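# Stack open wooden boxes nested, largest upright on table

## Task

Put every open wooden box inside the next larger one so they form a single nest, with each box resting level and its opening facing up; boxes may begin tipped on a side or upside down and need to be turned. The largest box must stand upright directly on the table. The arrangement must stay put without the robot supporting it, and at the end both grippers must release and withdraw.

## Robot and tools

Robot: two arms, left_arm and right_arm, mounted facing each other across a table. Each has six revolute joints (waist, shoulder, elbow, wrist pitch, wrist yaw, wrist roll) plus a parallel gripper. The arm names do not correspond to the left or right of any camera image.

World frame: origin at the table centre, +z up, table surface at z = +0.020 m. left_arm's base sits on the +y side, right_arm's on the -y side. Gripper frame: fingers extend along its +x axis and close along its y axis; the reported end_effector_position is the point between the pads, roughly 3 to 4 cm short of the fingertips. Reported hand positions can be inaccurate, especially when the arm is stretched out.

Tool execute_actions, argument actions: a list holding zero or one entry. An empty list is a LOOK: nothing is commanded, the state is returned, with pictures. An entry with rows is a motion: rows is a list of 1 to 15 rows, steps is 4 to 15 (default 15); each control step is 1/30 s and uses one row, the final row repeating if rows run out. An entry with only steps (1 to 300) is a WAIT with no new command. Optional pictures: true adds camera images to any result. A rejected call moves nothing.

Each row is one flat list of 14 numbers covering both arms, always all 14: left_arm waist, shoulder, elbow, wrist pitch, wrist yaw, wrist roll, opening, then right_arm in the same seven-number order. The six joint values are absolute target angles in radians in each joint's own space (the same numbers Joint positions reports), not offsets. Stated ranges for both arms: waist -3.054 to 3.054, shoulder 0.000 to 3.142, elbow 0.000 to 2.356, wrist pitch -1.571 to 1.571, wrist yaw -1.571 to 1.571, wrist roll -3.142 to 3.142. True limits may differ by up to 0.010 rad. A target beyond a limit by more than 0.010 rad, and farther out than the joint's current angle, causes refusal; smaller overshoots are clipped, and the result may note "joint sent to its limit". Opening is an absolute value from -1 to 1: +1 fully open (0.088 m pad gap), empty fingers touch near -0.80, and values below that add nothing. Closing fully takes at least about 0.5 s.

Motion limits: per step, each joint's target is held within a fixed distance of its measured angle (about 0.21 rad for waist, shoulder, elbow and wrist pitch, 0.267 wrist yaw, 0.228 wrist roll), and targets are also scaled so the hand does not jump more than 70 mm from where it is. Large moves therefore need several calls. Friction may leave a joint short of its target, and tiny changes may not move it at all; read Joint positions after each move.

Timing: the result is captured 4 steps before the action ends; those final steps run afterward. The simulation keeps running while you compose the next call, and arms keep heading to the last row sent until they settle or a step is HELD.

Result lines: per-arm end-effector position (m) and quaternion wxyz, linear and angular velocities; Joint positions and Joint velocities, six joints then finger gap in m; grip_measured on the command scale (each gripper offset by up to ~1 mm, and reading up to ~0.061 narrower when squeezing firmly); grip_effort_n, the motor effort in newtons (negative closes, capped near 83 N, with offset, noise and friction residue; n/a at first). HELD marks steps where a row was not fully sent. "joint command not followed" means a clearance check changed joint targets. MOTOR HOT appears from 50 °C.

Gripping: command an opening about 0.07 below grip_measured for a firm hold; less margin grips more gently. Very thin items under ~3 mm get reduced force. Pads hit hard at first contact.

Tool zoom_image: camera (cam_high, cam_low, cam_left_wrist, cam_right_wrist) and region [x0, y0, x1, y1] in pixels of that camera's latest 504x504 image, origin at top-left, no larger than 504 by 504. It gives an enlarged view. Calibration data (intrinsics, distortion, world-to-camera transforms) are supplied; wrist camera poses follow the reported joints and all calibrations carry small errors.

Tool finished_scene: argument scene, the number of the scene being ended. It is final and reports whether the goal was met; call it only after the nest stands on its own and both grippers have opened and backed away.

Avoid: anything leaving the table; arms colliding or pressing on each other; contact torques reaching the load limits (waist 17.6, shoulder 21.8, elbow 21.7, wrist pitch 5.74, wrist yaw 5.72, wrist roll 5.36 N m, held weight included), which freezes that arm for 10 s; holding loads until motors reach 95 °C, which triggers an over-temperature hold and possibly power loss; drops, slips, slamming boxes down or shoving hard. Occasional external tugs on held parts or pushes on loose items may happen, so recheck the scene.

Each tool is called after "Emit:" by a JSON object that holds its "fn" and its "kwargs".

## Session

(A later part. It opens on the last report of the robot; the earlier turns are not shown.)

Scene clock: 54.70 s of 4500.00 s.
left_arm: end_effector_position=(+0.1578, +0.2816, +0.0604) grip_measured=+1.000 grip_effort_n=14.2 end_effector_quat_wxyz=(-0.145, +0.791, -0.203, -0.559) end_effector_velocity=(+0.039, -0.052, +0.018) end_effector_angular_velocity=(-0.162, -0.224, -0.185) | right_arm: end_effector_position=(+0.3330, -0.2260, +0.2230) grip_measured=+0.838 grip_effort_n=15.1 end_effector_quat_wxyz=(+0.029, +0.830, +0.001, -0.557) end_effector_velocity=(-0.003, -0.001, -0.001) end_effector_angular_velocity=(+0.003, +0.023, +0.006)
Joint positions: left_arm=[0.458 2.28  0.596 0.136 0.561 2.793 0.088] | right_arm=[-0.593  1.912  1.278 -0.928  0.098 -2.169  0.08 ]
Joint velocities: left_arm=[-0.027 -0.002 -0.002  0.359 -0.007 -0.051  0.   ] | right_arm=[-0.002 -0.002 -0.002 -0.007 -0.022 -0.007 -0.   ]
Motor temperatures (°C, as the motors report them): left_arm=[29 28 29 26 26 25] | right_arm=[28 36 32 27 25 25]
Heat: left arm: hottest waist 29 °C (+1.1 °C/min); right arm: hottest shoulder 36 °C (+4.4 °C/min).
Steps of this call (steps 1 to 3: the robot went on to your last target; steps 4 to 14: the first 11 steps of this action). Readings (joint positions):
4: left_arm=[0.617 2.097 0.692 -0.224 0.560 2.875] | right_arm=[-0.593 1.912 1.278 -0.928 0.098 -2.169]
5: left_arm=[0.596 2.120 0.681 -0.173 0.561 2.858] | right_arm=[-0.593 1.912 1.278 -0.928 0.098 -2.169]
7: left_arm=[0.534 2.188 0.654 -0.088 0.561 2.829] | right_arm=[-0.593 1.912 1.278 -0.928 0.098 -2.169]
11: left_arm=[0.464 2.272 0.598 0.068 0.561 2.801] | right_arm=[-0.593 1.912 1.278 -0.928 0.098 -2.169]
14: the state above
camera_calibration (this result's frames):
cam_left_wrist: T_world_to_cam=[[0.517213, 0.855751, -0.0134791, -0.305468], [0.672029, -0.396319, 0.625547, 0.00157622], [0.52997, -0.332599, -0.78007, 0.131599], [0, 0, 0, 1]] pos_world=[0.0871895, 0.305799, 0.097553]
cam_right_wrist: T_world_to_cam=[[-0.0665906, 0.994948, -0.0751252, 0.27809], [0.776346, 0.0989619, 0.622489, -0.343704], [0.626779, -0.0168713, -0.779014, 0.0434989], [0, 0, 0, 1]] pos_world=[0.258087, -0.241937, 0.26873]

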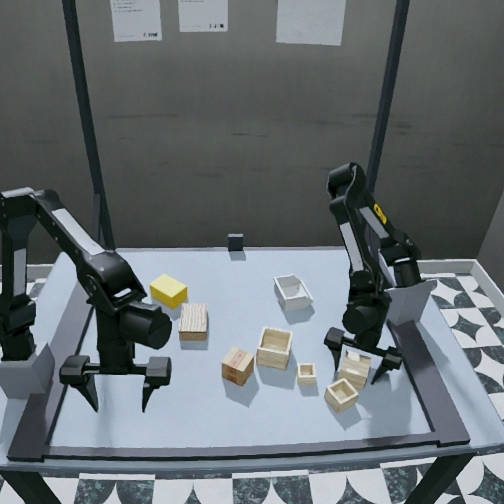

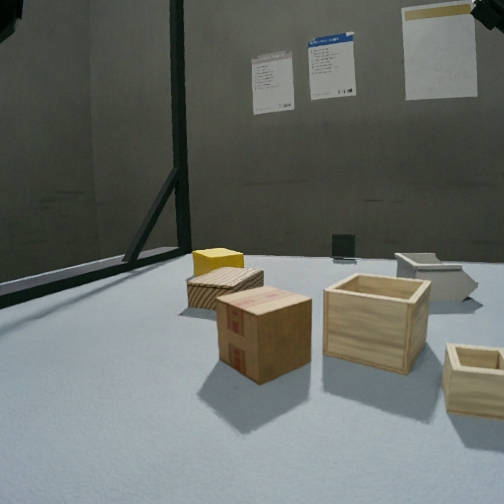

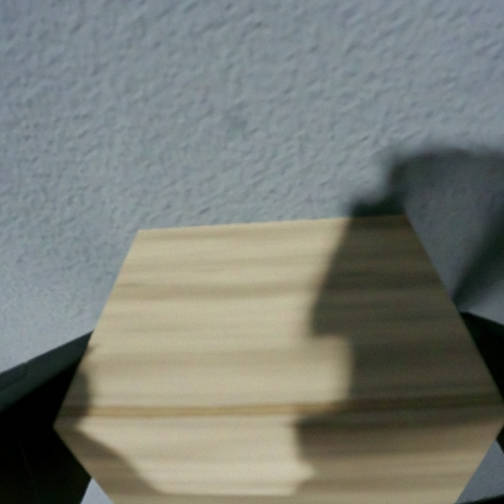

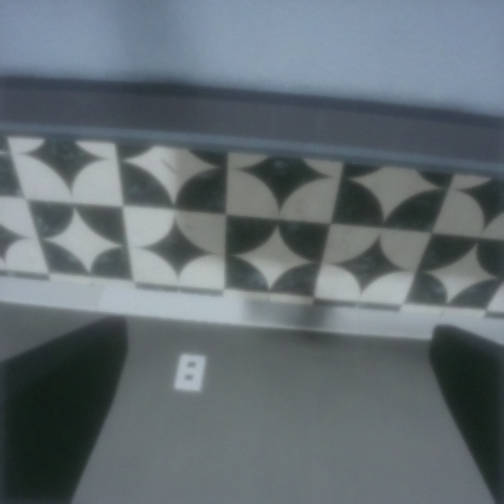

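Emit:
{"fn": "execute_actions", "kwargs": {"actions": [{"rows":[[0.449,2.3,0.589,0.181,0.564,2.783,0.3,-0.593,1.912,1.278,-0.928,0.098,-2.169,0.84]],"steps":15}]}}

Emit:
{"fn": "execute_actions", "kwargs": {"actions": [{"rows":[[0.55,2.17,0.64,-0.05,0.564,2.9,0.3,-0.593,1.912,1.278,-0.928,0.098,-2.169,0.84]],"steps":10}]}}

Emit:
{"fn": "execute_actions", "kwargs": {"actions": [{"rows":[[0.33,1.9,0.5,-0.05,0.55,2.62,0.3,-0.593,1.912,1.278,-0.928,0.098,-2.169,0.84]],"steps":15}]}}

Emit:
{"fn": "execute_actions", "kwargs": {"actions": [{"rows":[[0.225,1.985,0.44,0.165,0.536,2.52,0.3,-0.593,1.912,1.278,-0.928,0.098,-2.169,0.84]],"steps":15}], "pictures": true}}

Scene clock: 57.07 s of 4500.00 s.
left_arm: end_effector_position=(+0.1607, +0.2780, +0.0590) grip_measured=+0.489 grip_effort_n=-83.5 end_effector_quat_wxyz=(-0.147, +0.794, -0.212, -0.550) end_effector_velocity=(-0.001, +0.001, -0.000) end_effector_angular_velocity=(-0.002, -0.003, +0.020) | right_arm: end_effector_position=(+0.3330, -0.2260, +0.2230) grip_measured=+0.838 grip_effort_n=15.6 end_effector_quat_wxyz=(+0.029, +0.830, +0.001, -0.557) end_effector_velocity=(-0.004, +0.001, -0.002) end_effector_angular_velocity=(+0.001, +0.023, +0.011)
Joint positions: left_arm=[0.451 2.291 0.593 0.18  0.562 2.785 0.063] | right_arm=[-0.593  1.912  1.278 -0.928  0.098 -2.169  0.08 ]
Joint velocities: left_arm=[-0.002 -0.002 -0.007  0.007 -0.007 -0.022  0.   ] | right_arm=[ 0.002  0.002  0.002 -0.007 -0.022 -0.007 -0.   ]
Motor temperatures (°C, as the motors report them): left_arm=[29 28 29 26 26 25] | right_arm=[28 36 32 27 25 25]
Heat: left arm: hottest waist 29 °C (+1.1 °C/min); right arm: hottest shoulder 36 °C (+4.2 °C/min).
Steps of this call (steps 1 to 4: the last 4 steps of your previous action; steps 5 to 30: the robot went on to your last target; steps 31 to 60: nothing new was sent; steps 61 to 71: the first 11 steps of this action). Readings (joint positions):
61: left_arm=[0.450 2.291 0.594 0.179 0.561 2.786] | right_arm=[-0.593 1.912 1.278 -0.928 0.098 -2.169]
62: left_arm=[0.450 2.291 0.594 0.179 0.561 2.786] | right_arm=[-0.593 1.912 1.278 -0.928 0.098 -2.169]
64: left_arm=[0.450 2.291 0.594 0.179 0.562 2.786] | right_arm=[-0.593 1.912 1.278 -0.928 0.098 -2.169]
68: left_arm=[0.451 2.291 0.593 0.180 0.562 2.785] | right_arm=[-0.593 1.912 1.278 -0.928 0.098 -2.169]
71: the state above

Scene clock: 57.40 s of 4500.00 s.
left_arm: end_effector_position=(+0.1601, +0.2823, +0.0847) grip_measured=+0.489 grip_effort_n=-83.5 end_effector_quat_wxyz=(-0.144, +0.793, -0.206, -0.555) end_effector_velocity=(+0.032, -0.037, +0.106) end_effector_angular_velocity=(-0.100, -0.143, -0.076) | right_arm: end_effector_position=(+0.3330, -0.2260, +0.2230) grip_measured=+0.838 grip_effort_n=14.7 end_effector_quat_wxyz=(+0.029, +0.830, +0.001, -0.557) end_effector_velocity=(-0.002, -0.001, +0.001) end_effector_angular_velocity=(+0.003, +0.021, +0.017)
Joint positions: left_arm=[0.528 2.208 0.622 0.005 0.563 2.871 0.063] | right_arm=[-0.593  1.912  1.278 -0.928  0.098 -2.169  0.08 ]
Joint velocities: left_arm=[ 0.208 -0.276  0.164 -0.359 -0.007  0.198  0.   ] | right_arm=[-0.007 -0.007 -0.002 -0.007 -0.022 -0.022 -0.   ]
Motor temperatures (°C, as the motors report them): left_arm=[29 28 29 26 26 25] | right_arm=[28 36 32 27 25 25]
Heat: left arm: hottest waist 29 °C (+1.0 °C/min); right arm: hottest shoulder 36 °C (+4.2 °C/min).
Steps of this call (steps 1 to 4: the last 4 steps of your previous action; steps 5 to 10: the first 6 steps of this action). Readings (joint positions):
5: left_arm=[0.454 2.284 0.597 0.160 0.563 2.796] | right_arm=[-0.593 1.912 1.278 -0.928 0.098 -2.169]
6: left_arm=[0.469 2.269 0.605 0.104 0.563 2.820] | right_arm=[-0.593 1.912 1.278 -0.928 0.098 -2.169]
8: left_arm=[0.506 2.232 0.611 0.038 0.563 2.852] | right_arm=[-0.593 1.912 1.278 -0.928 0.098 -2.169]
10: the state above

Scene clock: 57.90 s of 4500.00 s.
left_arm: end_effector_position=(+0.0995, +0.2550, +0.0914) grip_measured=+0.489 grip_effort_n=-83.5 end_effector_quat_wxyz=(-0.140, +0.793, -0.205, -0.556) end_effector_velocity=(-0.028, +0.012, -0.007) end_effector_angular_velocity=(+0.008, +0.025, +0.104) | right_arm: end_effector_position=(+0.3330, -0.2260, +0.2230) grip_measured=+0.838 grip_effort_n=14.2 end_effector_quat_wxyz=(+0.029, +0.830, +0.001, -0.557) end_effector_velocity=(-0.001, -0.000, +0.001) end_effector_angular_velocity=(-0.000, +0.008, +0.005)
Joint positions: left_arm=[ 0.34   1.925  0.513 -0.048  0.556  2.64   0.063] | right_arm=[-0.593  1.912  1.278 -0.928  0.098 -2.169  0.08 ]
Joint velocities: left_arm=[-0.066 -0.105 -0.085 -0.022 -0.022 -0.154  0.   ] | right_arm=[-0.002 -0.002  0.002 -0.007 -0.007 -0.007 -0.   ]
Motor temperatures (°C, as the motors report them): left_arm=[29 28 29 26 26 25] | right_arm=[28 36 32 27 25 25]
Heat: left arm: hottest waist 29 °C (+1.0 °C/min); right arm: hottest shoulder 36 °C (+4.1 °C/min).
Steps of this call (steps 1 to 4: the last 4 steps of your previous action; steps 5 to 15: the first 11 steps of this action). Readings (joint positions):
5: left_arm=[0.533 2.171 0.622 -0.031 0.556 2.864] | right_arm=[-0.593 1.912 1.278 -0.928 0.098 -2.169]
6: left_arm=[0.500 2.138 0.599 -0.033 0.547 2.812] | right_arm=[-0.593 1.912 1.278 -0.928 0.098 -2.169]
8: left_arm=[0.412 2.046 0.552 -0.049 0.556 2.733] | right_arm=[-0.593 1.912 1.278 -0.928 0.098 -2.169]
12: left_arm=[0.348 1.946 0.523 -0.048 0.556 2.660] | right_arm=[-0.593 1.912 1.278 -0.928 0.098 -2.169]
15: the state above

Scene clock: 58.40 s of 4500.00 s.
left_arm: end_effector_position=(+0.0901, +0.2523, +0.0649) grip_measured=+0.489 grip_effort_n=-83.5 end_effector_quat_wxyz=(-0.146, +0.794, -0.217, -0.550) end_effector_velocity=(+0.001, -0.011, -0.005) end_effector_angular_velocity=(-0.036, -0.019, -0.010) | right_arm: end_effector_position=(+0.3330, -0.2260, +0.2230) grip_measured=+0.838 grip_effort_n=15.1 end_effector_quat_wxyz=(+0.029, +0.830, +0.001, -0.557) end_effector_velocity=(+0.000, +0.001, +0.000) end_effector_angular_velocity=(+0.013, +0.002, -0.006)
Joint positions: left_arm=[0.23  1.974 0.447 0.151 0.542 2.529 0.063] | right_arm=[-0.593  1.912  1.278 -0.928  0.098 -2.169  0.08 ]
Joint velocities: left_arm=[-0.037  0.017 -0.007  0.095 -0.007 -0.066 -0.   ] | right_arm=[-0.002 -0.002 -0.002  0.007 -0.007  0.007 -0.   ]
Motor temperatures (°C, as the motors report them): left_arm=[29 28 29 26 26 25] | right_arm=[28 36 32 27 25 25]
Heat: left arm: hottest waist 29 °C (+1.0 °C/min); right arm: hottest shoulder 36 °C (+4.1 °C/min).
Steps of this call (steps 1 to 4: the last 4 steps of your previous action; steps 5 to 15: the first 11 steps of this action). Readings (joint positions):
5: left_arm=[0.329 1.919 0.500 -0.029 0.552 2.615] | right_arm=[-0.593 1.912 1.278 -0.928 0.098 -2.169]
6: left_arm=[0.310 1.927 0.487 0.025 0.547 2.592] | right_arm=[-0.593 1.912 1.278 -0.928 0.098 -2.169]
8: left_arm=[0.267 1.948 0.472 0.082 0.547 2.563] | right_arm=[-0.593 1.912 1.278 -0.928 0.098 -2.169]
12: left_arm=[0.235 1.971 0.449 0.133 0.543 2.537] | right_arm=[-0.593 1.912 1.278 -0.928 0.098 -2.169]
15: the state above
camera_calibration (this result's frames):
cam_left_wrist: T_world_to_cam=[[0.537383, 0.84305, -0.0220511, -0.24344], [0.654021, -0.400098, 0.642011, 0.0340925], [0.532425, -0.359428, -0.766378, 0.166894], [0, 0, 0, 1]] pos_world=[0.0196648, 0.278859, 0.100648]
cam_right_wrist: T_world_to_cam=[[-0.0665906, 0.994948, -0.0751252, 0.27809], [0.776346, 0.0989619, 0.622489, -0.343704], [0.626779, -0.0168713, -0.779014, 0.0434989], [0, 0, 0, 1]] pos_world=[0.258087, -0.241937, 0.26873]

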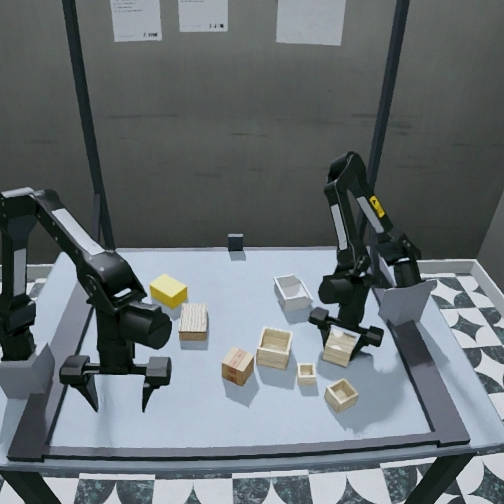

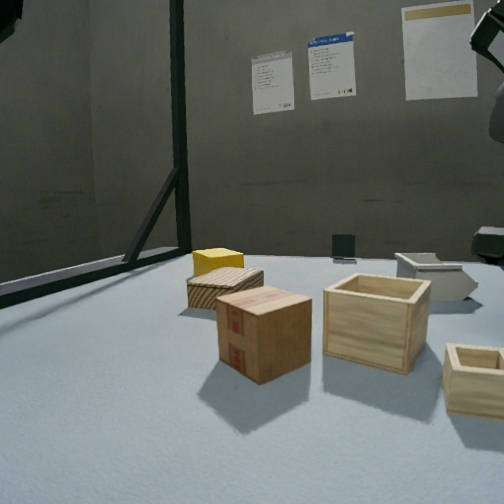

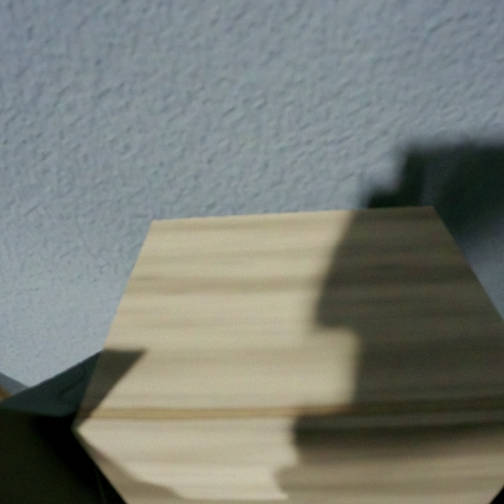

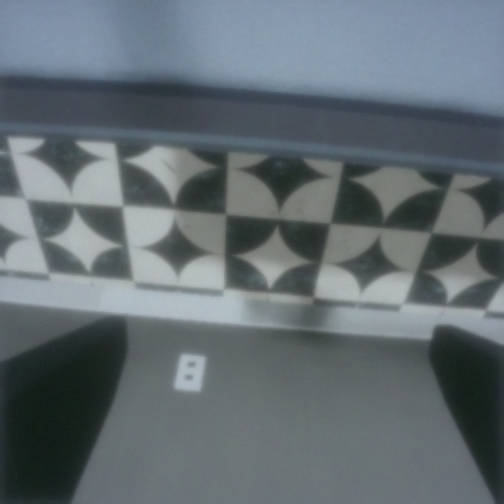

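Emit:
{"fn": "execute_actions", "kwargs": {"actions": [{"rows":[[0.225,1.985,0.44,0.165,0.536,2.52,1,-0.593,1.912,1.278,-0.928,0.098,-2.169,0.84]],"steps":15}]}}

Emit:
{"fn": "execute_actions", "kwargs": {"actions": [{"rows":[[0.2,1.7,0.7,-0.3,0.4,2.0,1,-0.593,1.912,1.278,-0.928,0.098,-2.169,0.84]],"steps":12}]}}

Emit:
{"fn": "execute_actions", "kwargs": {"actions": [{"rows":[[-0.157,2.2,1.415,-1.225,0.0,0.94,1,-0.593,1.912,1.278,-0.928,0.098,-2.169,0.84]],"steps":15}]}}

Emit:
{"fn": "execute_actions", "kwargs": {"actions": [{"rows":[[-0.157,2.314,1.415,-1.225,0.0,0.94,1,-0.593,1.912,1.278,-0.928,0.098,-2.169,0.84]],"steps":15}], "pictures": true}}

Scene clock: 59.27 s of 4500.00 s.
left_arm: end_effector_position=(+0.0902, +0.2518, +0.0639) grip_measured=+0.965 grip_effort_n=15.6 end_effector_quat_wxyz=(-0.146, +0.794, -0.218, -0.548) end_effector_velocity=(+0.001, +0.003, -0.000) end_effector_angular_velocity=(+0.012, -0.014, +0.016) | right_arm: end_effector_position=(+0.3330, -0.2260, +0.2230) grip_measured=+0.838 grip_effort_n=15.1 end_effector_quat_wxyz=(+0.029, +0.830, +0.001, -0.557) end_effector_velocity=(-0.003, -0.005, -0.002) end_effector_angular_velocity=(-0.015, +0.020, -0.014)
Joint positions: left_arm=[0.225 1.978 0.444 0.163 0.54  2.523 0.086] | right_arm=[-0.593  1.912  1.278 -0.928  0.098 -2.169  0.08 ]
Joint velocities: left_arm=[-0.002 -0.002 -0.002 -0.007 -0.022 -0.007  0.015] | right_arm=[-0.002  0.002 -0.002 -0.022 -0.007  0.007 -0.   ]
Motor temperatures (°C, as the motors report them): left_arm=[29 28 29 26 26 25] | right_arm=[28 36 32 27 25 25]
Heat: left arm: hottest waist 29 °C (+1.0 °C/min); right arm: hottest shoulder 36 °C (+4.0 °C/min).
Steps of this call (steps 1 to 4: the last 4 steps of your previous action; steps 5 to 15: the robot went on to your last target; steps 16 to 26: the first 11 steps of this action). Readings (joint positions):
16: left_arm=[0.225 1.978 0.444 0.162 0.541 2.523] | right_arm=[-0.593 1.912 1.278 -0.928 0.098 -2.169]
17: left_arm=[0.225 1.978 0.444 0.162 0.540 2.523] | right_arm=[-0.593 1.912 1.278 -0.928 0.098 -2.169]
19: left_arm=[0.225 1.978 0.444 0.163 0.540 2.523] | right_arm=[-0.593 1.912 1.278 -0.928 0.098 -2.169]
23: left_arm=[0.225 1.978 0.444 0.163 0.540 2.523] | right_arm=[-0.593 1.912 1.278 -0.928 0.098 -2.169]
26: the state above

Scene clock: 59.67 s of 4500.00 s.
left_arm: end_effector_position=(+0.0885, +0.1874, +0.1249) grip_measured=+1.000 grip_effort_n=15.6 end_effector_quat_wxyz=(-0.041, +0.843, -0.164, -0.510) end_effector_velocity=(-0.100, -0.181, +0.239) end_effector_angular_velocity=(-0.713, +0.042, +1.113) | right_arm: end_effector_position=(+0.3330, -0.2260, +0.2230) grip_measured=+0.838 grip_effort_n=14.7 end_effector_quat_wxyz=(+0.029, +0.830, +0.001, -0.557) end_effector_velocity=(-0.001, -0.005, +0.001) end_effector_angular_velocity=(-0.020, +0.003, -0.001)
Joint positions: left_arm=[ 0.207  1.775  0.642 -0.113  0.433  2.226  0.088] | right_arm=[-0.593  1.912  1.278 -0.928  0.098 -2.169  0.08 ]
Joint velocities: left_arm=[-0.042 -0.799  0.672 -1.179 -0.198 -1.443  0.   ] | right_arm=[-0.002 -0.007 -0.002 -0.022  0.007 -0.007 -0.   ]
Motor temperatures (°C, as the motors report them): left_arm=[29 28 29 26 26 25] | right_arm=[28 36 32 27 25 25]
Heat: left arm: hottest waist 29 °C (+1.0 °C/min); right arm: hottest shoulder 36 °C (+4.0 °C/min).
Steps of this call (steps 1 to 4: the last 4 steps of your previous action; steps 5 to 12: the first 8 steps of this action). Readings (joint positions):
5: left_arm=[0.224 1.969 0.454 0.146 0.531 2.507] | right_arm=[-0.593 1.912 1.278 -0.928 0.098 -2.169]
6: left_arm=[0.220 1.952 0.473 0.100 0.505 2.469] | right_arm=[-0.593 1.912 1.278 -0.928 0.098 -2.169]
8: left_arm=[0.214 1.901 0.524 0.043 0.476 2.404] | right_arm=[-0.593 1.912 1.278 -0.928 0.098 -2.169]
12: the state above

Scene clock: 60.17 s of 4500.00 s.
left_arm: end_effector_position=(+0.0874, +0.1793, +0.0928) grip_measured=+1.000 grip_effort_n=16.0 end_effector_quat_wxyz=(+0.025, +0.888, +0.221, -0.403) end_effector_velocity=(-0.029, -0.126, +0.017) end_effector_angular_velocity=(-0.182, -0.581, +1.429) | right_arm: end_effector_position=(+0.3330, -0.2260, +0.2230) grip_measured=+0.838 grip_effort_n=14.7 end_effector_quat_wxyz=(+0.029, +0.830, +0.001, -0.557) end_effector_velocity=(+0.000, -0.003, -0.002) end_effector_angular_velocity=(-0.001, +0.012, -0.016)
Joint positions: left_arm=[-0.081  2.098  1.146 -0.764 -0.001  1.529  0.088] | right_arm=[-0.593  1.912  1.278 -0.928  0.098 -2.169  0.08 ]
Joint velocities: left_arm=[-0.203  0.676  1.346 -1.385 -0.198 -1.56   0.   ] | right_arm=[-0.007  0.002 -0.002 -0.007 -0.007  0.007 -0.   ]
Motor temperatures (°C, as the motors report them): left_arm=[29 28 29 26 26 25] | right_arm=[28 37 33 27 25 25]
Heat: left arm: hottest waist 29 °C (+1.0 °C/min); right arm: hottest shoulder 37 °C (+5.1 °C/min).
Steps of this call (steps 1 to 4: the last 4 steps of your previous action; steps 5 to 15: the first 11 steps of this action). Readings (joint positions):
5: left_arm=[0.194 1.733 0.702 -0.275 0.383 2.044] | right_arm=[-0.593 1.912 1.278 -0.928 0.098 -2.169]
6: left_arm=[0.158 1.770 0.743 -0.330 0.316 1.993] | right_arm=[-0.593 1.912 1.278 -0.928 0.098 -2.169]
8: left_arm=[0.066 1.866 0.839 -0.408 0.204 1.895] | right_arm=[-0.593 1.912 1.278 -0.928 0.098 -2.169]
12: left_arm=[-0.062 2.021 1.013 -0.624 0.035 1.685] | right_arm=[-0.593 1.912 1.278 -0.928 0.098 -2.169]
15: the state above

Scene clock: 60.67 s of 4500.00 s.
left_arm: end_effector_position=(+0.0598, +0.2006, +0.0866) grip_measured=+1.000 grip_effort_n=15.1 end_effector_quat_wxyz=(+0.146, +0.829, +0.466, -0.271) end_effector_velocity=(-0.016, +0.028, -0.008) end_effector_angular_velocity=(+0.070, -0.140, +0.221) | right_arm: end_effector_position=(+0.3330, -0.2260, +0.2230) grip_measured=+0.838 grip_effort_n=14.2 end_effector_quat_wxyz=(+0.029, +0.830, +0.001, -0.557) end_effector_velocity=(+0.001, +0.001, +0.001) end_effector_angular_velocity=(-0.007, -0.009, +0.023)
Joint positions: left_arm=[-0.153  2.3    1.403 -1.207 -0.004  0.972  0.088] | right_arm=[-0.593  1.912  1.278 -0.928  0.098 -2.169  0.08 ]
Joint velocities: left_arm=[-0.051  0.066  0.007 -0.125 -0.007 -0.242  0.   ] | right_arm=[ 0.002 -0.002 -0.002  0.007  0.007 -0.022 -0.   ]
Motor temperatures (°C, as the motors report them): left_arm=[29 28 29 26 26 25] | right_arm=[28 37 33 27 25 25]
Heat: left arm: hottest waist 29 °C (+1.0 °C/min); right arm: hottest shoulder 37 °C (+5.0 °C/min).
Steps of this call (steps 1 to 4: the last 4 steps of your previous action; steps 5 to 15: the first 11 steps of this action). Readings (joint positions):
5: left_arm=[-0.131 2.182 1.334 -0.987 0.000 1.286] | right_arm=[-0.593 1.912 1.278 -0.928 0.098 -2.169]
6: left_arm=[-0.142 2.202 1.362 -1.032 0.002 1.238] | right_arm=[-0.593 1.912 1.278 -0.928 0.098 -2.169]
8: left_arm=[-0.149 2.233 1.395 -1.114 -0.007 1.133] | right_arm=[-0.593 1.912 1.278 -0.928 0.098 -2.169]
12: left_arm=[-0.149 2.280 1.402 -1.188 -0.005 1.008] | right_arm=[-0.593 1.912 1.278 -0.928 0.098 -2.169]
15: the state above
camera_calibration (this result's frames):
cam_left_wrist: T_world_to_cam=[[-0.830297, 0.556994, 0.0190932, -0.0474626], [0.174285, 0.226957, 0.958183, -0.105117], [0.529369, 0.798904, -0.285518, -0.0927502], [0, 0, 0, 1]] pos_world=[0.0280115, 0.124392, 0.0751458]
cam_right_wrist: T_world_to_cam=[[-0.0665906, 0.994948, -0.0751252, 0.27809], [0.776346, 0.0989619, 0.622489, -0.343704], [0.626779, -0.0168713, -0.779014, 0.0434989], [0, 0, 0, 1]] pos_world=[0.258087, -0.241937, 0.26873]

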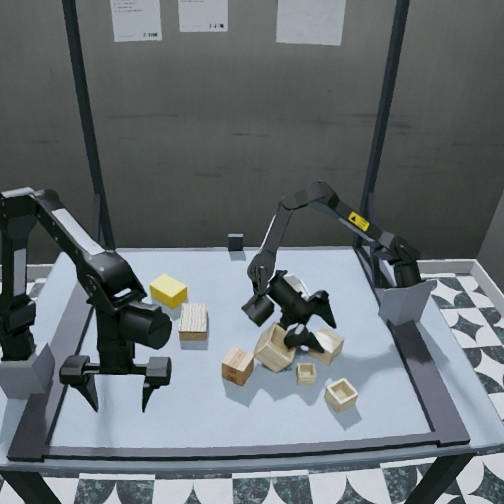

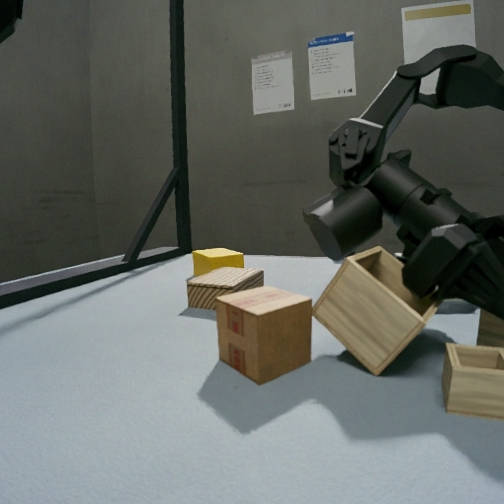

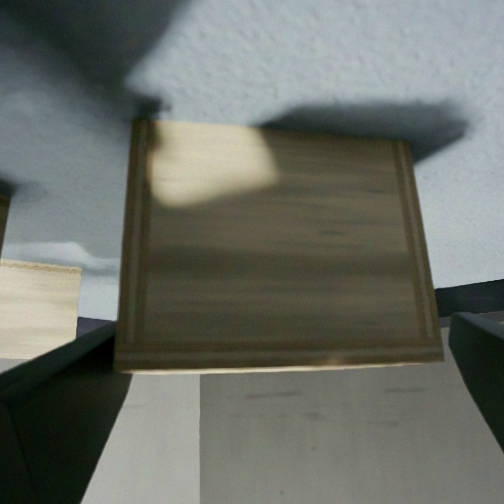

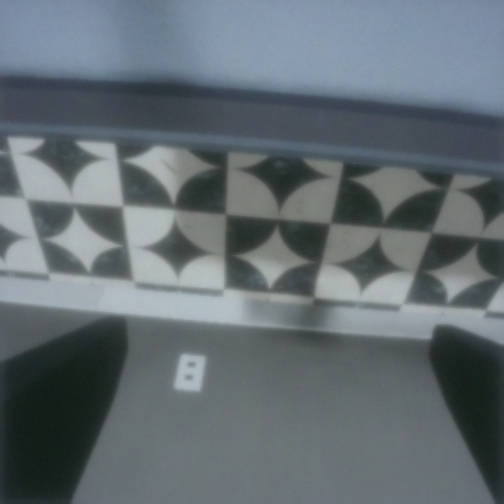

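Emit:
{"fn": "execute_actions", "kwargs": {"actions": [{"rows":[[-0.1,1.95,1.415,-1.225,0.0,0.94,1,-0.593,1.912,1.278,-0.928,0.098,-2.169,0.84]],"steps":15}], "pictures": true}}

Scene clock: 61.17 s of 4500.00 s.
left_arm: end_effector_position=(+0.0183, +0.1456, +0.1657) grip_measured=+1.000 grip_effort_n=15.1 end_effector_quat_wxyz=(+0.258, +0.844, +0.347, -0.316) end_effector_velocity=(-0.043, -0.028, +0.052) end_effector_angular_velocity=(-0.193, -0.042, -0.149) | right_arm: end_effector_position=(+0.3330, -0.2260, +0.2230) grip_measured=+0.838 grip_effort_n=14.7 end_effector_quat_wxyz=(+0.029, +0.830, +0.001, -0.557) end_effector_velocity=(-0.000, +0.001, +0.002) end_effector_angular_velocity=(+0.006, +0.001, +0.022)
Joint positions: left_arm=[-0.104  1.971  1.422 -1.222 -0.001  0.943  0.088] | right_arm=[-0.593  1.912  1.278 -0.928  0.098 -2.169  0.08 ]
Joint velocities: left_arm=[-0.002 -0.247 -0.007  0.007  0.007 -0.022  0.   ] | right_arm=[-0.002 -0.007 -0.002  0.007 -0.007 -0.022 -0.   ]
Motor temperatures (°C, as the motors report them): left_arm=[29 28 29 26 26 25] | right_arm=[28 37 33 27 25 25]
Heat: left arm: hottest waist 29 °C (+1.0 °C/min); right arm: hottest shoulder 37 °C (+5.1 °C/min).
Steps of this call (steps 1 to 4: the last 4 steps of your previous action; steps 5 to 15: the first 11 steps of this action). Readings (joint positions):
5: left_arm=[-0.156 2.289 1.410 -1.217 -0.002 0.950] | right_arm=[-0.593 1.912 1.278 -0.928 0.098 -2.169]
6: left_arm=[-0.150 2.267 1.406 -1.217 -0.001 0.949] | right_arm=[-0.593 1.912 1.278 -0.928 0.098 -2.169]
8: left_arm=[-0.132 2.199 1.403 -1.224 -0.001 0.947] | right_arm=[-0.593 1.912 1.278 -0.928 0.098 -2.169]
12: left_arm=[-0.106 2.030 1.416 -1.222 -0.001 0.944] | right_arm=[-0.593 1.912 1.278 -0.928 0.098 -2.169]
15: the state above
camera_calibration (this result's frames):
cam_left_wrist: T_world_to_cam=[[-0.721286, 0.658184, -0.215735, -0.0306005], [0.166029, 0.466683, 0.868701, -0.181129], [0.672445, 0.590763, -0.445889, 0.0499801], [0, 0, 0, 1]] pos_world=[-0.0256079, 0.0751441, 0.173031]
cam_right_wrist: T_world_to_cam=[[-0.0665906, 0.994948, -0.0751252, 0.27809], [0.776346, 0.0989619, 0.622489, -0.343704], [0.626779, -0.0168713, -0.779014, 0.0434989], [0, 0, 0, 1]] pos_world=[0.258087, -0.241937, 0.26873]

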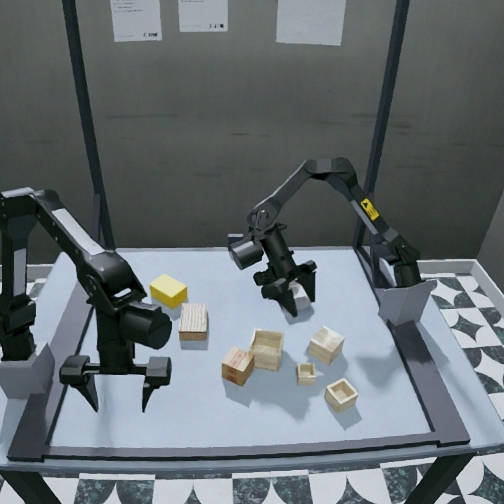

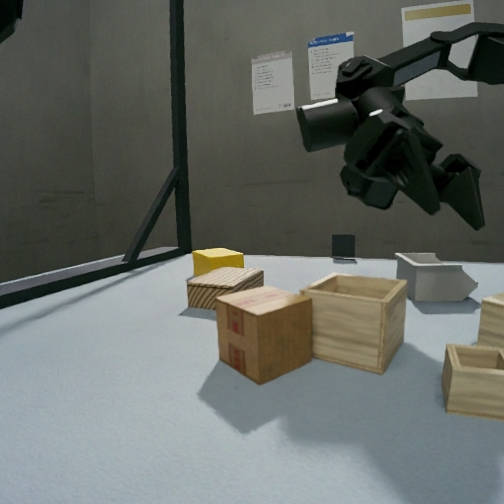

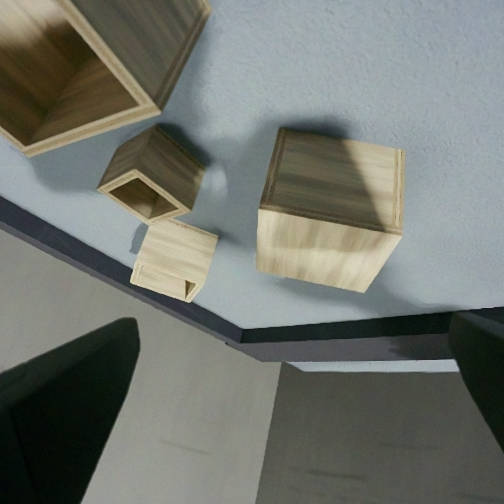

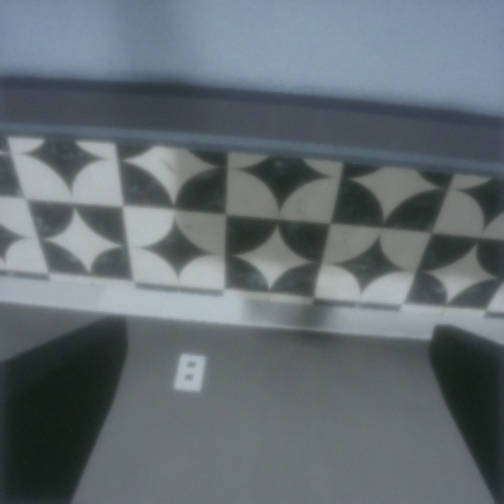

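Emit:
{"fn": "execute_actions", "kwargs": {"actions": [{"rows":[[-0.064,2.205,1.295,-1.12,0.103,1.0,1,-0.593,1.912,1.278,-0.928,0.098,-2.169,0.84]],"steps":15}], "pictures": true}}

Scene clock: 62.20 s of 4500.00 s.
left_arm: end_effector_position=(+0.0585, +0.2037, +0.1029) grip_measured=+1.000 grip_effort_n=15.1 end_effector_quat_wxyz=(+0.204, +0.802, +0.460, -0.323) end_effector_velocity=(+0.005, -0.027, -0.019) end_effector_angular_velocity=(-0.205, +0.140, -0.038) | right_arm: end_effector_position=(+0.3330, -0.2260, +0.2230) grip_measured=+0.838 grip_effort_n=15.1 end_effector_quat_wxyz=(+0.029, +0.830, +0.001, -0.557) end_effector_velocity=(-0.003, -0.001, -0.001) end_effector_angular_velocity=(+0.003, +0.023, +0.006)
Joint positions: left_arm=[-0.068  2.188  1.3   -1.133  0.087  0.992  0.088] | right_arm=[-0.593  1.912  1.278 -0.928  0.098 -2.169  0.08 ]
Joint velocities: left_arm=[ 0.046 -0.002 -0.002  0.139  0.183  0.066  0.   ] | right_arm=[-0.002 -0.002 -0.002 -0.007 -0.022 -0.007 -0.   ]
Motor temperatures (°C, as the motors report them): left_arm=[29 28 29 26 26 25] | right_arm=[28 37 33 27 25 25]
Heat: left arm: hottest waist 29 °C (+1.0 °C/min); right arm: hottest shoulder 37 °C (+5.1 °C/min).
Steps of this call (steps 1 to 4: the last 4 steps of your previous action; steps 5 to 15: the robot went on to your last target; steps 16 to 20: nothing new was sent; steps 21 to 31: the first 11 steps of this action). Readings (joint positions):
21: left_arm=[-0.103 1.973 1.411 -1.218 0.006 0.945] | right_arm=[-0.593 1.912 1.278 -0.928 0.098 -2.169]
22: left_arm=[-0.099 1.988 1.400 -1.199 0.025 0.954] | right_arm=[-0.593 1.912 1.278 -0.928 0.098 -2.169]
24: left_arm=[-0.090 2.043 1.375 -1.168 0.050 0.968] | right_arm=[-0.593 1.912 1.278 -0.928 0.098 -2.169]
28: left_arm=[-0.073 2.167 1.313 -1.141 0.081 0.987] | right_arm=[-0.593 1.912 1.278 -0.928 0.098 -2.169]
31: the state above
camera_calibration (this result's frames):
cam_left_wrist: T_world_to_cam=[[-0.847903, 0.529456, -0.0271614, -0.0391701], [0.207614, 0.378754, 0.90191, -0.148376], [0.487809, 0.759093, -0.431069, -0.0643677], [0, 0, 0, 1]] pos_world=[0.0289917, 0.125798, 0.105011]
cam_right_wrist: T_world_to_cam=[[-0.0665906, 0.994948, -0.0751252, 0.27809], [0.776346, 0.0989619, 0.622489, -0.343704], [0.626779, -0.0168713, -0.779014, 0.0434989], [0, 0, 0, 1]] pos_world=[0.258087, -0.241937, 0.26873]

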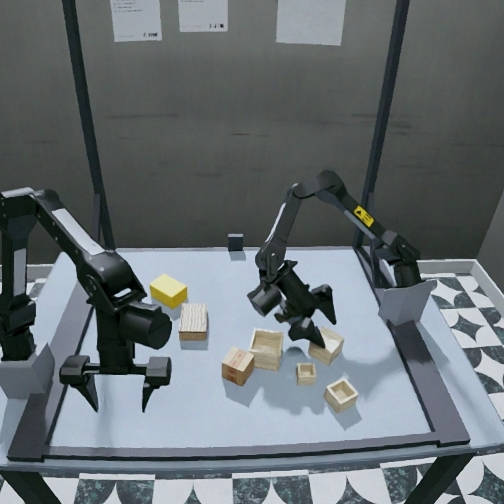

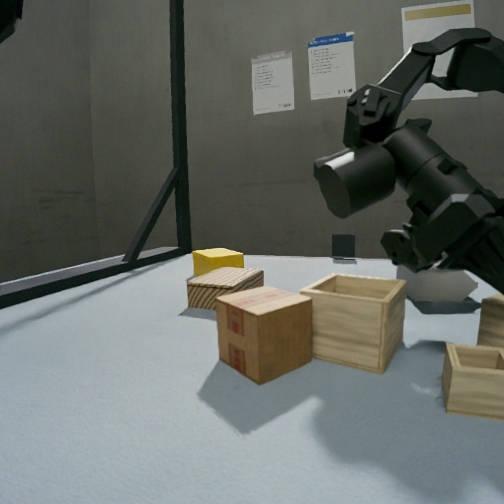

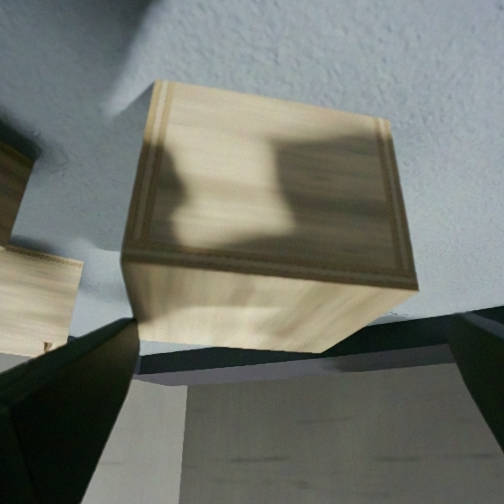

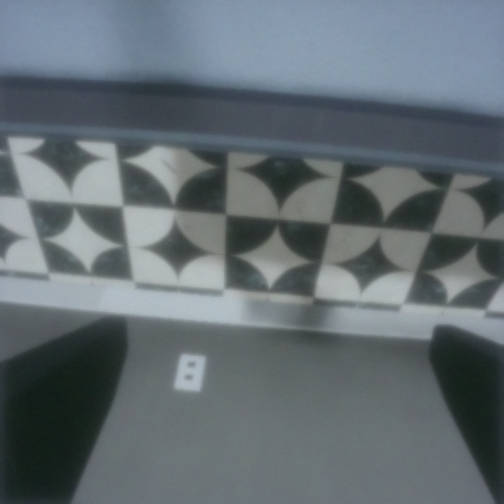

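Emit:
{"fn": "execute_actions", "kwargs": {"actions": [{"rows":[[-0.07,2.28,1.131,-0.886,0.103,1.0,1,-0.593,1.912,1.278,-0.928,0.098,-2.169,0.84]],"steps":15}], "pictures": true}}

Scene clock: 62.70 s of 4500.00 s.
left_arm: end_effector_position=(+0.0841, +0.2429, +0.0605) grip_measured=+1.000 grip_effort_n=15.1 end_effector_quat_wxyz=(+0.199, +0.798, +0.466, -0.327) end_effector_velocity=(+0.016, -0.026, -0.012) end_effector_angular_velocity=(-0.119, -0.030, -0.100) | right_arm: end_effector_position=(+0.3330, -0.2260, +0.2230) grip_measured=+0.838 grip_effort_n=14.7 end_effector_quat_wxyz=(+0.029, +0.830, +0.001, -0.557) end_effector_velocity=(-0.004, +0.000, -0.001) end_effector_angular_velocity=(+0.007, +0.022, -0.002)
Joint positions: left_arm=[-0.069  2.274  1.141 -0.9    0.099  0.997  0.088] | right_arm=[-0.593  1.912  1.278 -0.928  0.098 -2.169  0.08 ]
Joint velocities: left_arm=[-0.002 -0.007 -0.002  0.154  0.007 -0.007  0.   ] | right_arm=[ 0.002 -0.002 -0.002 -0.007 -0.022  0.007 -0.   ]
Motor temperatures (°C, as the motors report them): left_arm=[29 28 29 26 26 25] | right_arm=[28 37 33 27 25 25]
Heat: left arm: hottest waist 29 °C (+1.0 °C/min); right arm: hottest shoulder 37 °C (+5.0 °C/min).
Steps of this call (steps 1 to 4: the last 4 steps of your previous action; steps 5 to 15: the first 11 steps of this action). Readings (joint positions):
5: left_arm=[-0.067 2.196 1.286 -1.103 0.098 0.996] | right_arm=[-0.593 1.912 1.278 -0.928 0.098 -2.169]
6: left_arm=[-0.067 2.200 1.257 -1.044 0.099 0.996] | right_arm=[-0.593 1.912 1.278 -0.928 0.098 -2.169]
8: left_arm=[-0.068 2.228 1.208 -0.977 0.099 0.996] | right_arm=[-0.593 1.912 1.278 -0.928 0.098 -2.169]
12: left_arm=[-0.069 2.273 1.146 -0.922 0.099 0.997] | right_arm=[-0.593 1.912 1.278 -0.928 0.098 -2.169]
15: the state above
camera_calibration (this result's frames):
cam_left_wrist: T_world_to_cam=[[-0.852615, 0.522421, -0.0111039, -0.0382724], [0.218529, 0.375791, 0.90057, -0.130334], [0.47465, 0.765413, -0.43457, -0.125083], [0, 0, 0, 1]] pos_world=[0.055221, 0.164713, 0.0625928]
cam_right_wrist: T_world_to_cam=[[-0.0665906, 0.994948, -0.0751252, 0.27809], [0.776346, 0.0989619, 0.622489, -0.343704], [0.626779, -0.0168713, -0.779014, 0.0434989], [0, 0, 0, 1]] pos_world=[0.258087, -0.241937, 0.26873]

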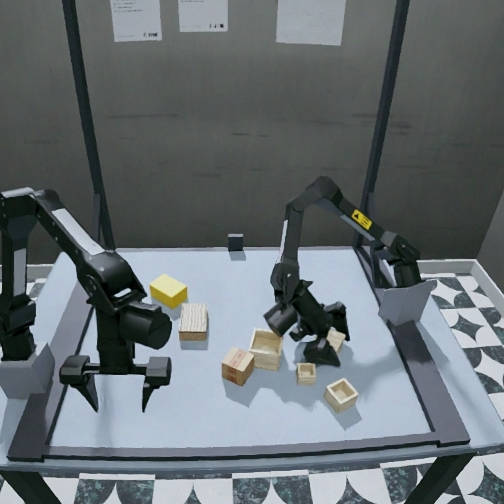

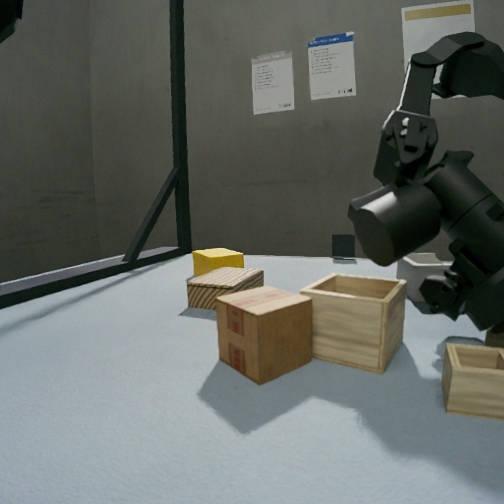

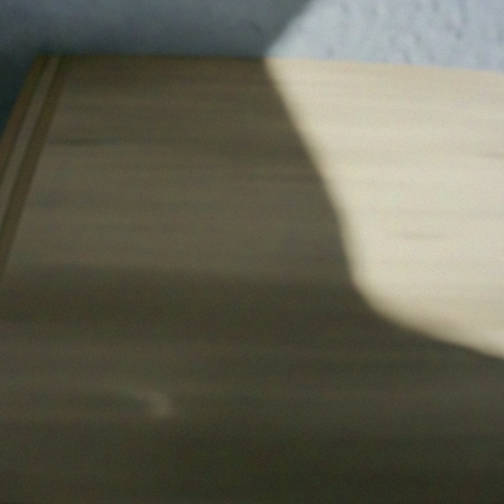

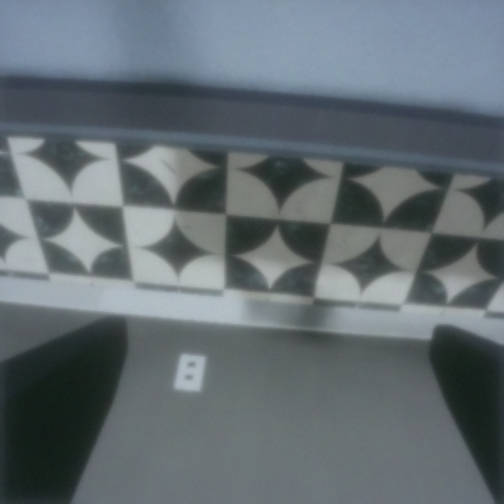

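Emit:
{"fn": "execute_actions", "kwargs": {"actions": [{"rows":[[-0.07,2.28,1.131,-0.886,0.103,1.0,0.3,-0.593,1.912,1.278,-0.928,0.098,-2.169,0.84]],"steps":15}]}}

Emit:
{"fn": "execute_actions", "kwargs": {"actions": [{"rows":[[-0.07,1.95,1.131,-0.886,0.103,1.0,0.3,-0.593,1.912,1.278,-0.928,0.098,-2.169,0.84]],"steps":12}]}}

Emit:
{"fn": "execute_actions", "kwargs": {"actions": [{"rows":[[-0.2,1.95,1.219,-1.11,-0.81,-2.279,0.3,-0.593,1.912,1.278,-0.928,0.098,-2.169,0.84]],"steps":15}]}}

Emit:
{"fn": "execute_actions", "kwargs": {"actions": [{"steps":50}], "pictures": true}}

Scene clock: 63.63 s of 4500.00 s.
left_arm: end_effector_position=(+0.0851, +0.2431, +0.0592) grip_measured=+0.445 grip_effort_n=-83.5 end_effector_quat_wxyz=(+0.201, +0.798, +0.463, -0.328) end_effector_velocity=(+0.001, +0.002, +0.000) end_effector_angular_velocity=(+0.012, -0.020, -0.010) | right_arm: end_effector_position=(+0.3330, -0.2260, +0.2230) grip_measured=+0.838 grip_effort_n=15.1 end_effector_quat_wxyz=(+0.029, +0.830, +0.001, -0.557) end_effector_velocity=(-0.003, -0.002, -0.002) end_effector_angular_velocity=(-0.001, +0.025, +0.005)
Joint positions: left_arm=[-0.069  2.274  1.135 -0.887  0.1    0.997  0.061] | right_arm=[-0.593  1.912  1.278 -0.928  0.098 -2.169  0.08 ]
Joint velocities: left_arm=[-0.007 -0.002 -0.007  0.007 -0.022 -0.007 -0.   ] | right_arm=[-0.002 -0.002 -0.007 -0.007 -0.022 -0.007  0.   ]
Motor temperatures (°C, as the motors report them): left_arm=[29 28 29 26 26 25] | right_arm=[28 37 33 27 25 25]
Heat: left arm: hottest waist 29 °C (+1.0 °C/min); right arm: hottest shoulder 37 °C (+4.0 °C/min).
Steps of this call (steps 1 to 4: the last 4 steps of your previous action; steps 5 to 17: the robot went on to your last target; steps 18 to 28: the first 11 steps of this action). Readings (joint positions):
18: left_arm=[-0.069 2.274 1.135 -0.888 0.099 0.997] | right_arm=[-0.593 1.912 1.278 -0.928 0.098 -2.169]
19: left_arm=[-0.069 2.274 1.135 -0.888 0.099 0.997] | right_arm=[-0.593 1.912 1.278 -0.928 0.098 -2.169]
21: left_arm=[-0.069 2.274 1.135 -0.887 0.100 0.997] | right_arm=[-0.593 1.912 1.278 -0.928 0.098 -2.169]
25: left_arm=[-0.069 2.274 1.135 -0.887 0.100 0.997] | right_arm=[-0.593 1.912 1.278 -0.928 0.098 -2.169]
28: the state above

Scene clock: 64.03 s of 4500.00 s.
left_arm: end_effector_position=(+0.0553, +0.1861, +0.1070) grip_measured=+0.445 grip_effort_n=-83.5 end_effector_quat_wxyz=(+0.258, +0.822, +0.351, -0.368) end_effector_velocity=(-0.102, -0.173, +0.157) end_effector_angular_velocity=(-0.596, -0.156, -0.544) | right_arm: end_effector_position=(+0.3330, -0.2260, +0.2230) grip_measured=+0.838 grip_effort_n=15.1 end_effector_quat_wxyz=(+0.029, +0.830, +0.001, -0.557) end_effector_velocity=(+0.002, +0.004, +0.001) end_effector_angular_velocity=(+0.020, -0.005, +0.011)
Joint positions: left_arm=[-0.071  2.008  1.136 -0.884  0.101  0.997  0.061] | right_arm=[-0.593  1.912  1.278 -0.928  0.098 -2.169  0.08 ]
Joint velocities: left_arm=[-0.002 -0.735  0.11  -0.022  0.007 -0.007 -0.   ] | right_arm=[-0.002 -0.002 -0.002  0.022 -0.007 -0.007 -0.   ]
Motor temperatures (°C, as the motors report them): left_arm=[29 28 29 26 26 25] | right_arm=[28 37 33 27 25 25]
Heat: left arm: hottest waist 29 °C (+1.0 °C/min); right arm: hottest shoulder 37 °C (+4.1 °C/min).
Steps of this call (steps 1 to 4: the last 4 steps of your previous action; steps 5 to 12: the first 8 steps of this action). Readings (joint positions):
5: left_arm=[-0.069 2.260 1.134 -0.885 0.100 0.997] | right_arm=[-0.593 1.912 1.278 -0.928 0.098 -2.169]
6: left_arm=[-0.070 2.237 1.128 -0.884 0.100 0.997] | right_arm=[-0.593 1.912 1.278 -0.928 0.098 -2.169]
8: left_arm=[-0.070 2.162 1.122 -0.890 0.100 0.997] | right_arm=[-0.593 1.912 1.278 -0.928 0.098 -2.169]
12: the state above

Scene clock: 64.53 s of 4500.00 s.
left_arm: end_effector_position=(+0.0582, +0.1868, +0.1779) grip_measured=+0.445 grip_effort_n=-83.5 end_effector_quat_wxyz=(+0.377, +0.880, +0.284, -0.040) end_effector_velocity=(+0.091, -0.029, +0.234) end_effector_angular_velocity=(-0.515, -2.117, -0.069) | right_arm: end_effector_position=(+0.3330, -0.2260, +0.2230) grip_measured=+0.838 grip_effort_n=15.1 end_effector_quat_wxyz=(+0.029, +0.830, +0.001, -0.557) end_effector_velocity=(-0.003, -0.001, -0.001) end_effector_angular_velocity=(-0.003, +0.023, +0.020)
Joint positions: left_arm=[-0.199  1.964  1.208 -1.095 -0.493  0.483  0.061] | right_arm=[-0.593  1.912  1.278 -0.928  0.098 -2.169  0.08 ]
Joint velocities: left_arm=[-0.002  0.002  0.022 -0.125 -1.663 -1.458 -0.   ] | right_arm=[-0.002 -0.002 -0.002 -0.007 -0.022 -0.022  0.   ]
Motor temperatures (°C, as the motors report them): left_arm=[29 28 29 26 26 25] | right_arm=[28 37 33 27 25 25]
Heat: left arm: hottest waist 29 °C (+1.0 °C/min); right arm: hottest shoulder 37 °C (+4.0 °C/min).
Steps of this call (steps 1 to 4: the last 4 steps of your previous action; steps 5 to 15: the first 11 steps of this action). Readings (joint positions):
5: left_arm=[-0.076 1.969 1.144 -0.903 0.075 0.972] | right_arm=[-0.593 1.912 1.278 -0.928 0.098 -2.169]
6: left_arm=[-0.096 1.969 1.158 -0.957 0.007 0.919] | right_arm=[-0.593 1.912 1.278 -0.928 0.098 -2.169]
8: left_arm=[-0.145 1.966 1.176 -1.027 -0.100 0.824] | right_arm=[-0.593 1.912 1.278 -0.928 0.098 -2.169]
12: left_arm=[-0.197 1.964 1.204 -1.078 -0.322 0.630] | right_arm=[-0.593 1.912 1.278 -0.928 0.098 -2.169]
15: the state above

Scene clock: 66.20 s of 4500.00 s.
left_arm: end_effector_position=(+0.0692, +0.1757, +0.2222) grip_measured=+0.445 grip_effort_n=-83.5 end_effector_quat_wxyz=(+0.979, -0.014, -0.005, +0.204) end_effector_velocity=(-0.000, -0.001, +0.005) end_effector_angular_velocity=(-1.328, -0.601, -0.010) | right_arm: end_effector_position=(+0.3330, -0.2260, +0.2230) grip_measured=+0.838 grip_effort_n=15.1 end_effector_quat_wxyz=(+0.029, +0.830, +0.001, -0.557) end_effector_velocity=(-0.004, -0.002, -0.001) end_effector_angular_velocity=(+0.003, +0.023, +0.006)
Joint positions: left_arm=[-0.2    1.963  1.213 -1.108 -0.804 -1.946  0.061] | right_arm=[-0.593  1.912  1.278 -0.928  0.098 -2.169  0.08 ]
Joint velocities: left_arm=[ 0.002 -0.002  0.002 -0.007 -0.022 -1.458 -0.   ] | right_arm=[-0.002 -0.007 -0.007 -0.007 -0.022 -0.007 -0.   ]
Motor temperatures (°C, as the motors report them): left_arm=[30 29 29 26 26 25] | right_arm=[28 37 33 27 25 25]
Heat: left arm: hottest waist 30 °C (+1.0 °C/min); right arm: hottest shoulder 37 °C (+4.1 °C/min).
Kept back: nothing.
Steps of this call (steps 1 to 4: the last 4 steps of your previous action; steps 5 to 50: the robot went on to your last target). Readings (joint positions):
1: left_arm=[-0.199 1.964 1.208 -1.098 -0.549 0.435] | right_arm=[-0.593 1.912 1.278 -0.928 0.098 -2.169]
2: left_arm=[-0.199 1.964 1.209 -1.101 -0.606 0.386] | right_arm=[-0.593 1.912 1.278 -0.928 0.098 -2.169]
4: left_arm=[-0.199 1.964 1.211 -1.103 -0.692 0.289] | right_arm=[-0.593 1.912 1.278 -0.928 0.098 -2.169]
8: left_arm=[-0.199 1.963 1.213 -1.106 -0.766 0.094] | right_arm=[-0.593 1.912 1.278 -0.928 0.098 -2.169]
50: the state above
camera_calibration (this result's frames):
cam_left_wrist: T_world_to_cam=[[0.424655, -0.905355, -0.000906975, 0.146127], [-0.295322, -0.137573, -0.945441, 0.288437], [0.855835, 0.401754, -0.325792, 0.0169844], [0, 0, 0, 1]] pos_world=[0.00859227, 0.165155, 0.278366]
cam_right_wrist: T_world_to_cam=[[-0.0665906, 0.994948, -0.0751252, 0.27809], [0.776346, 0.0989619, 0.622489, -0.343704], [0.626779, -0.0168713, -0.779014, 0.0434989], [0, 0, 0, 1]] pos_world=[0.258087, -0.241937, 0.26873]

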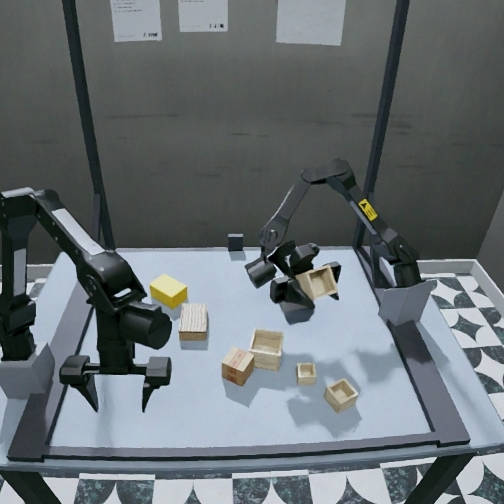

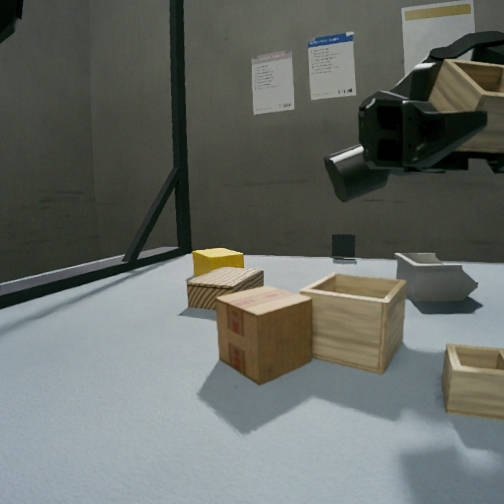

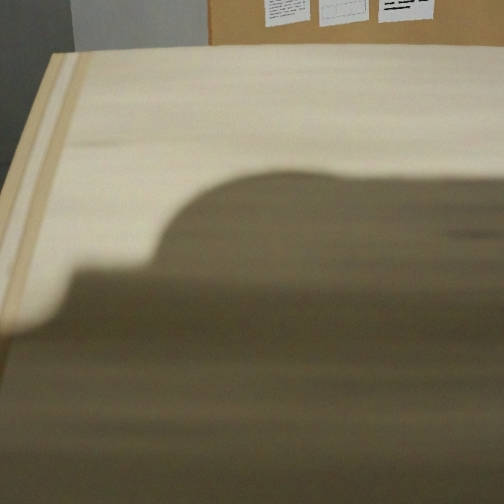

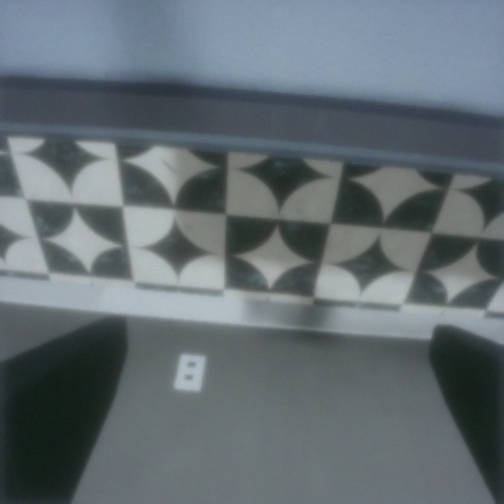

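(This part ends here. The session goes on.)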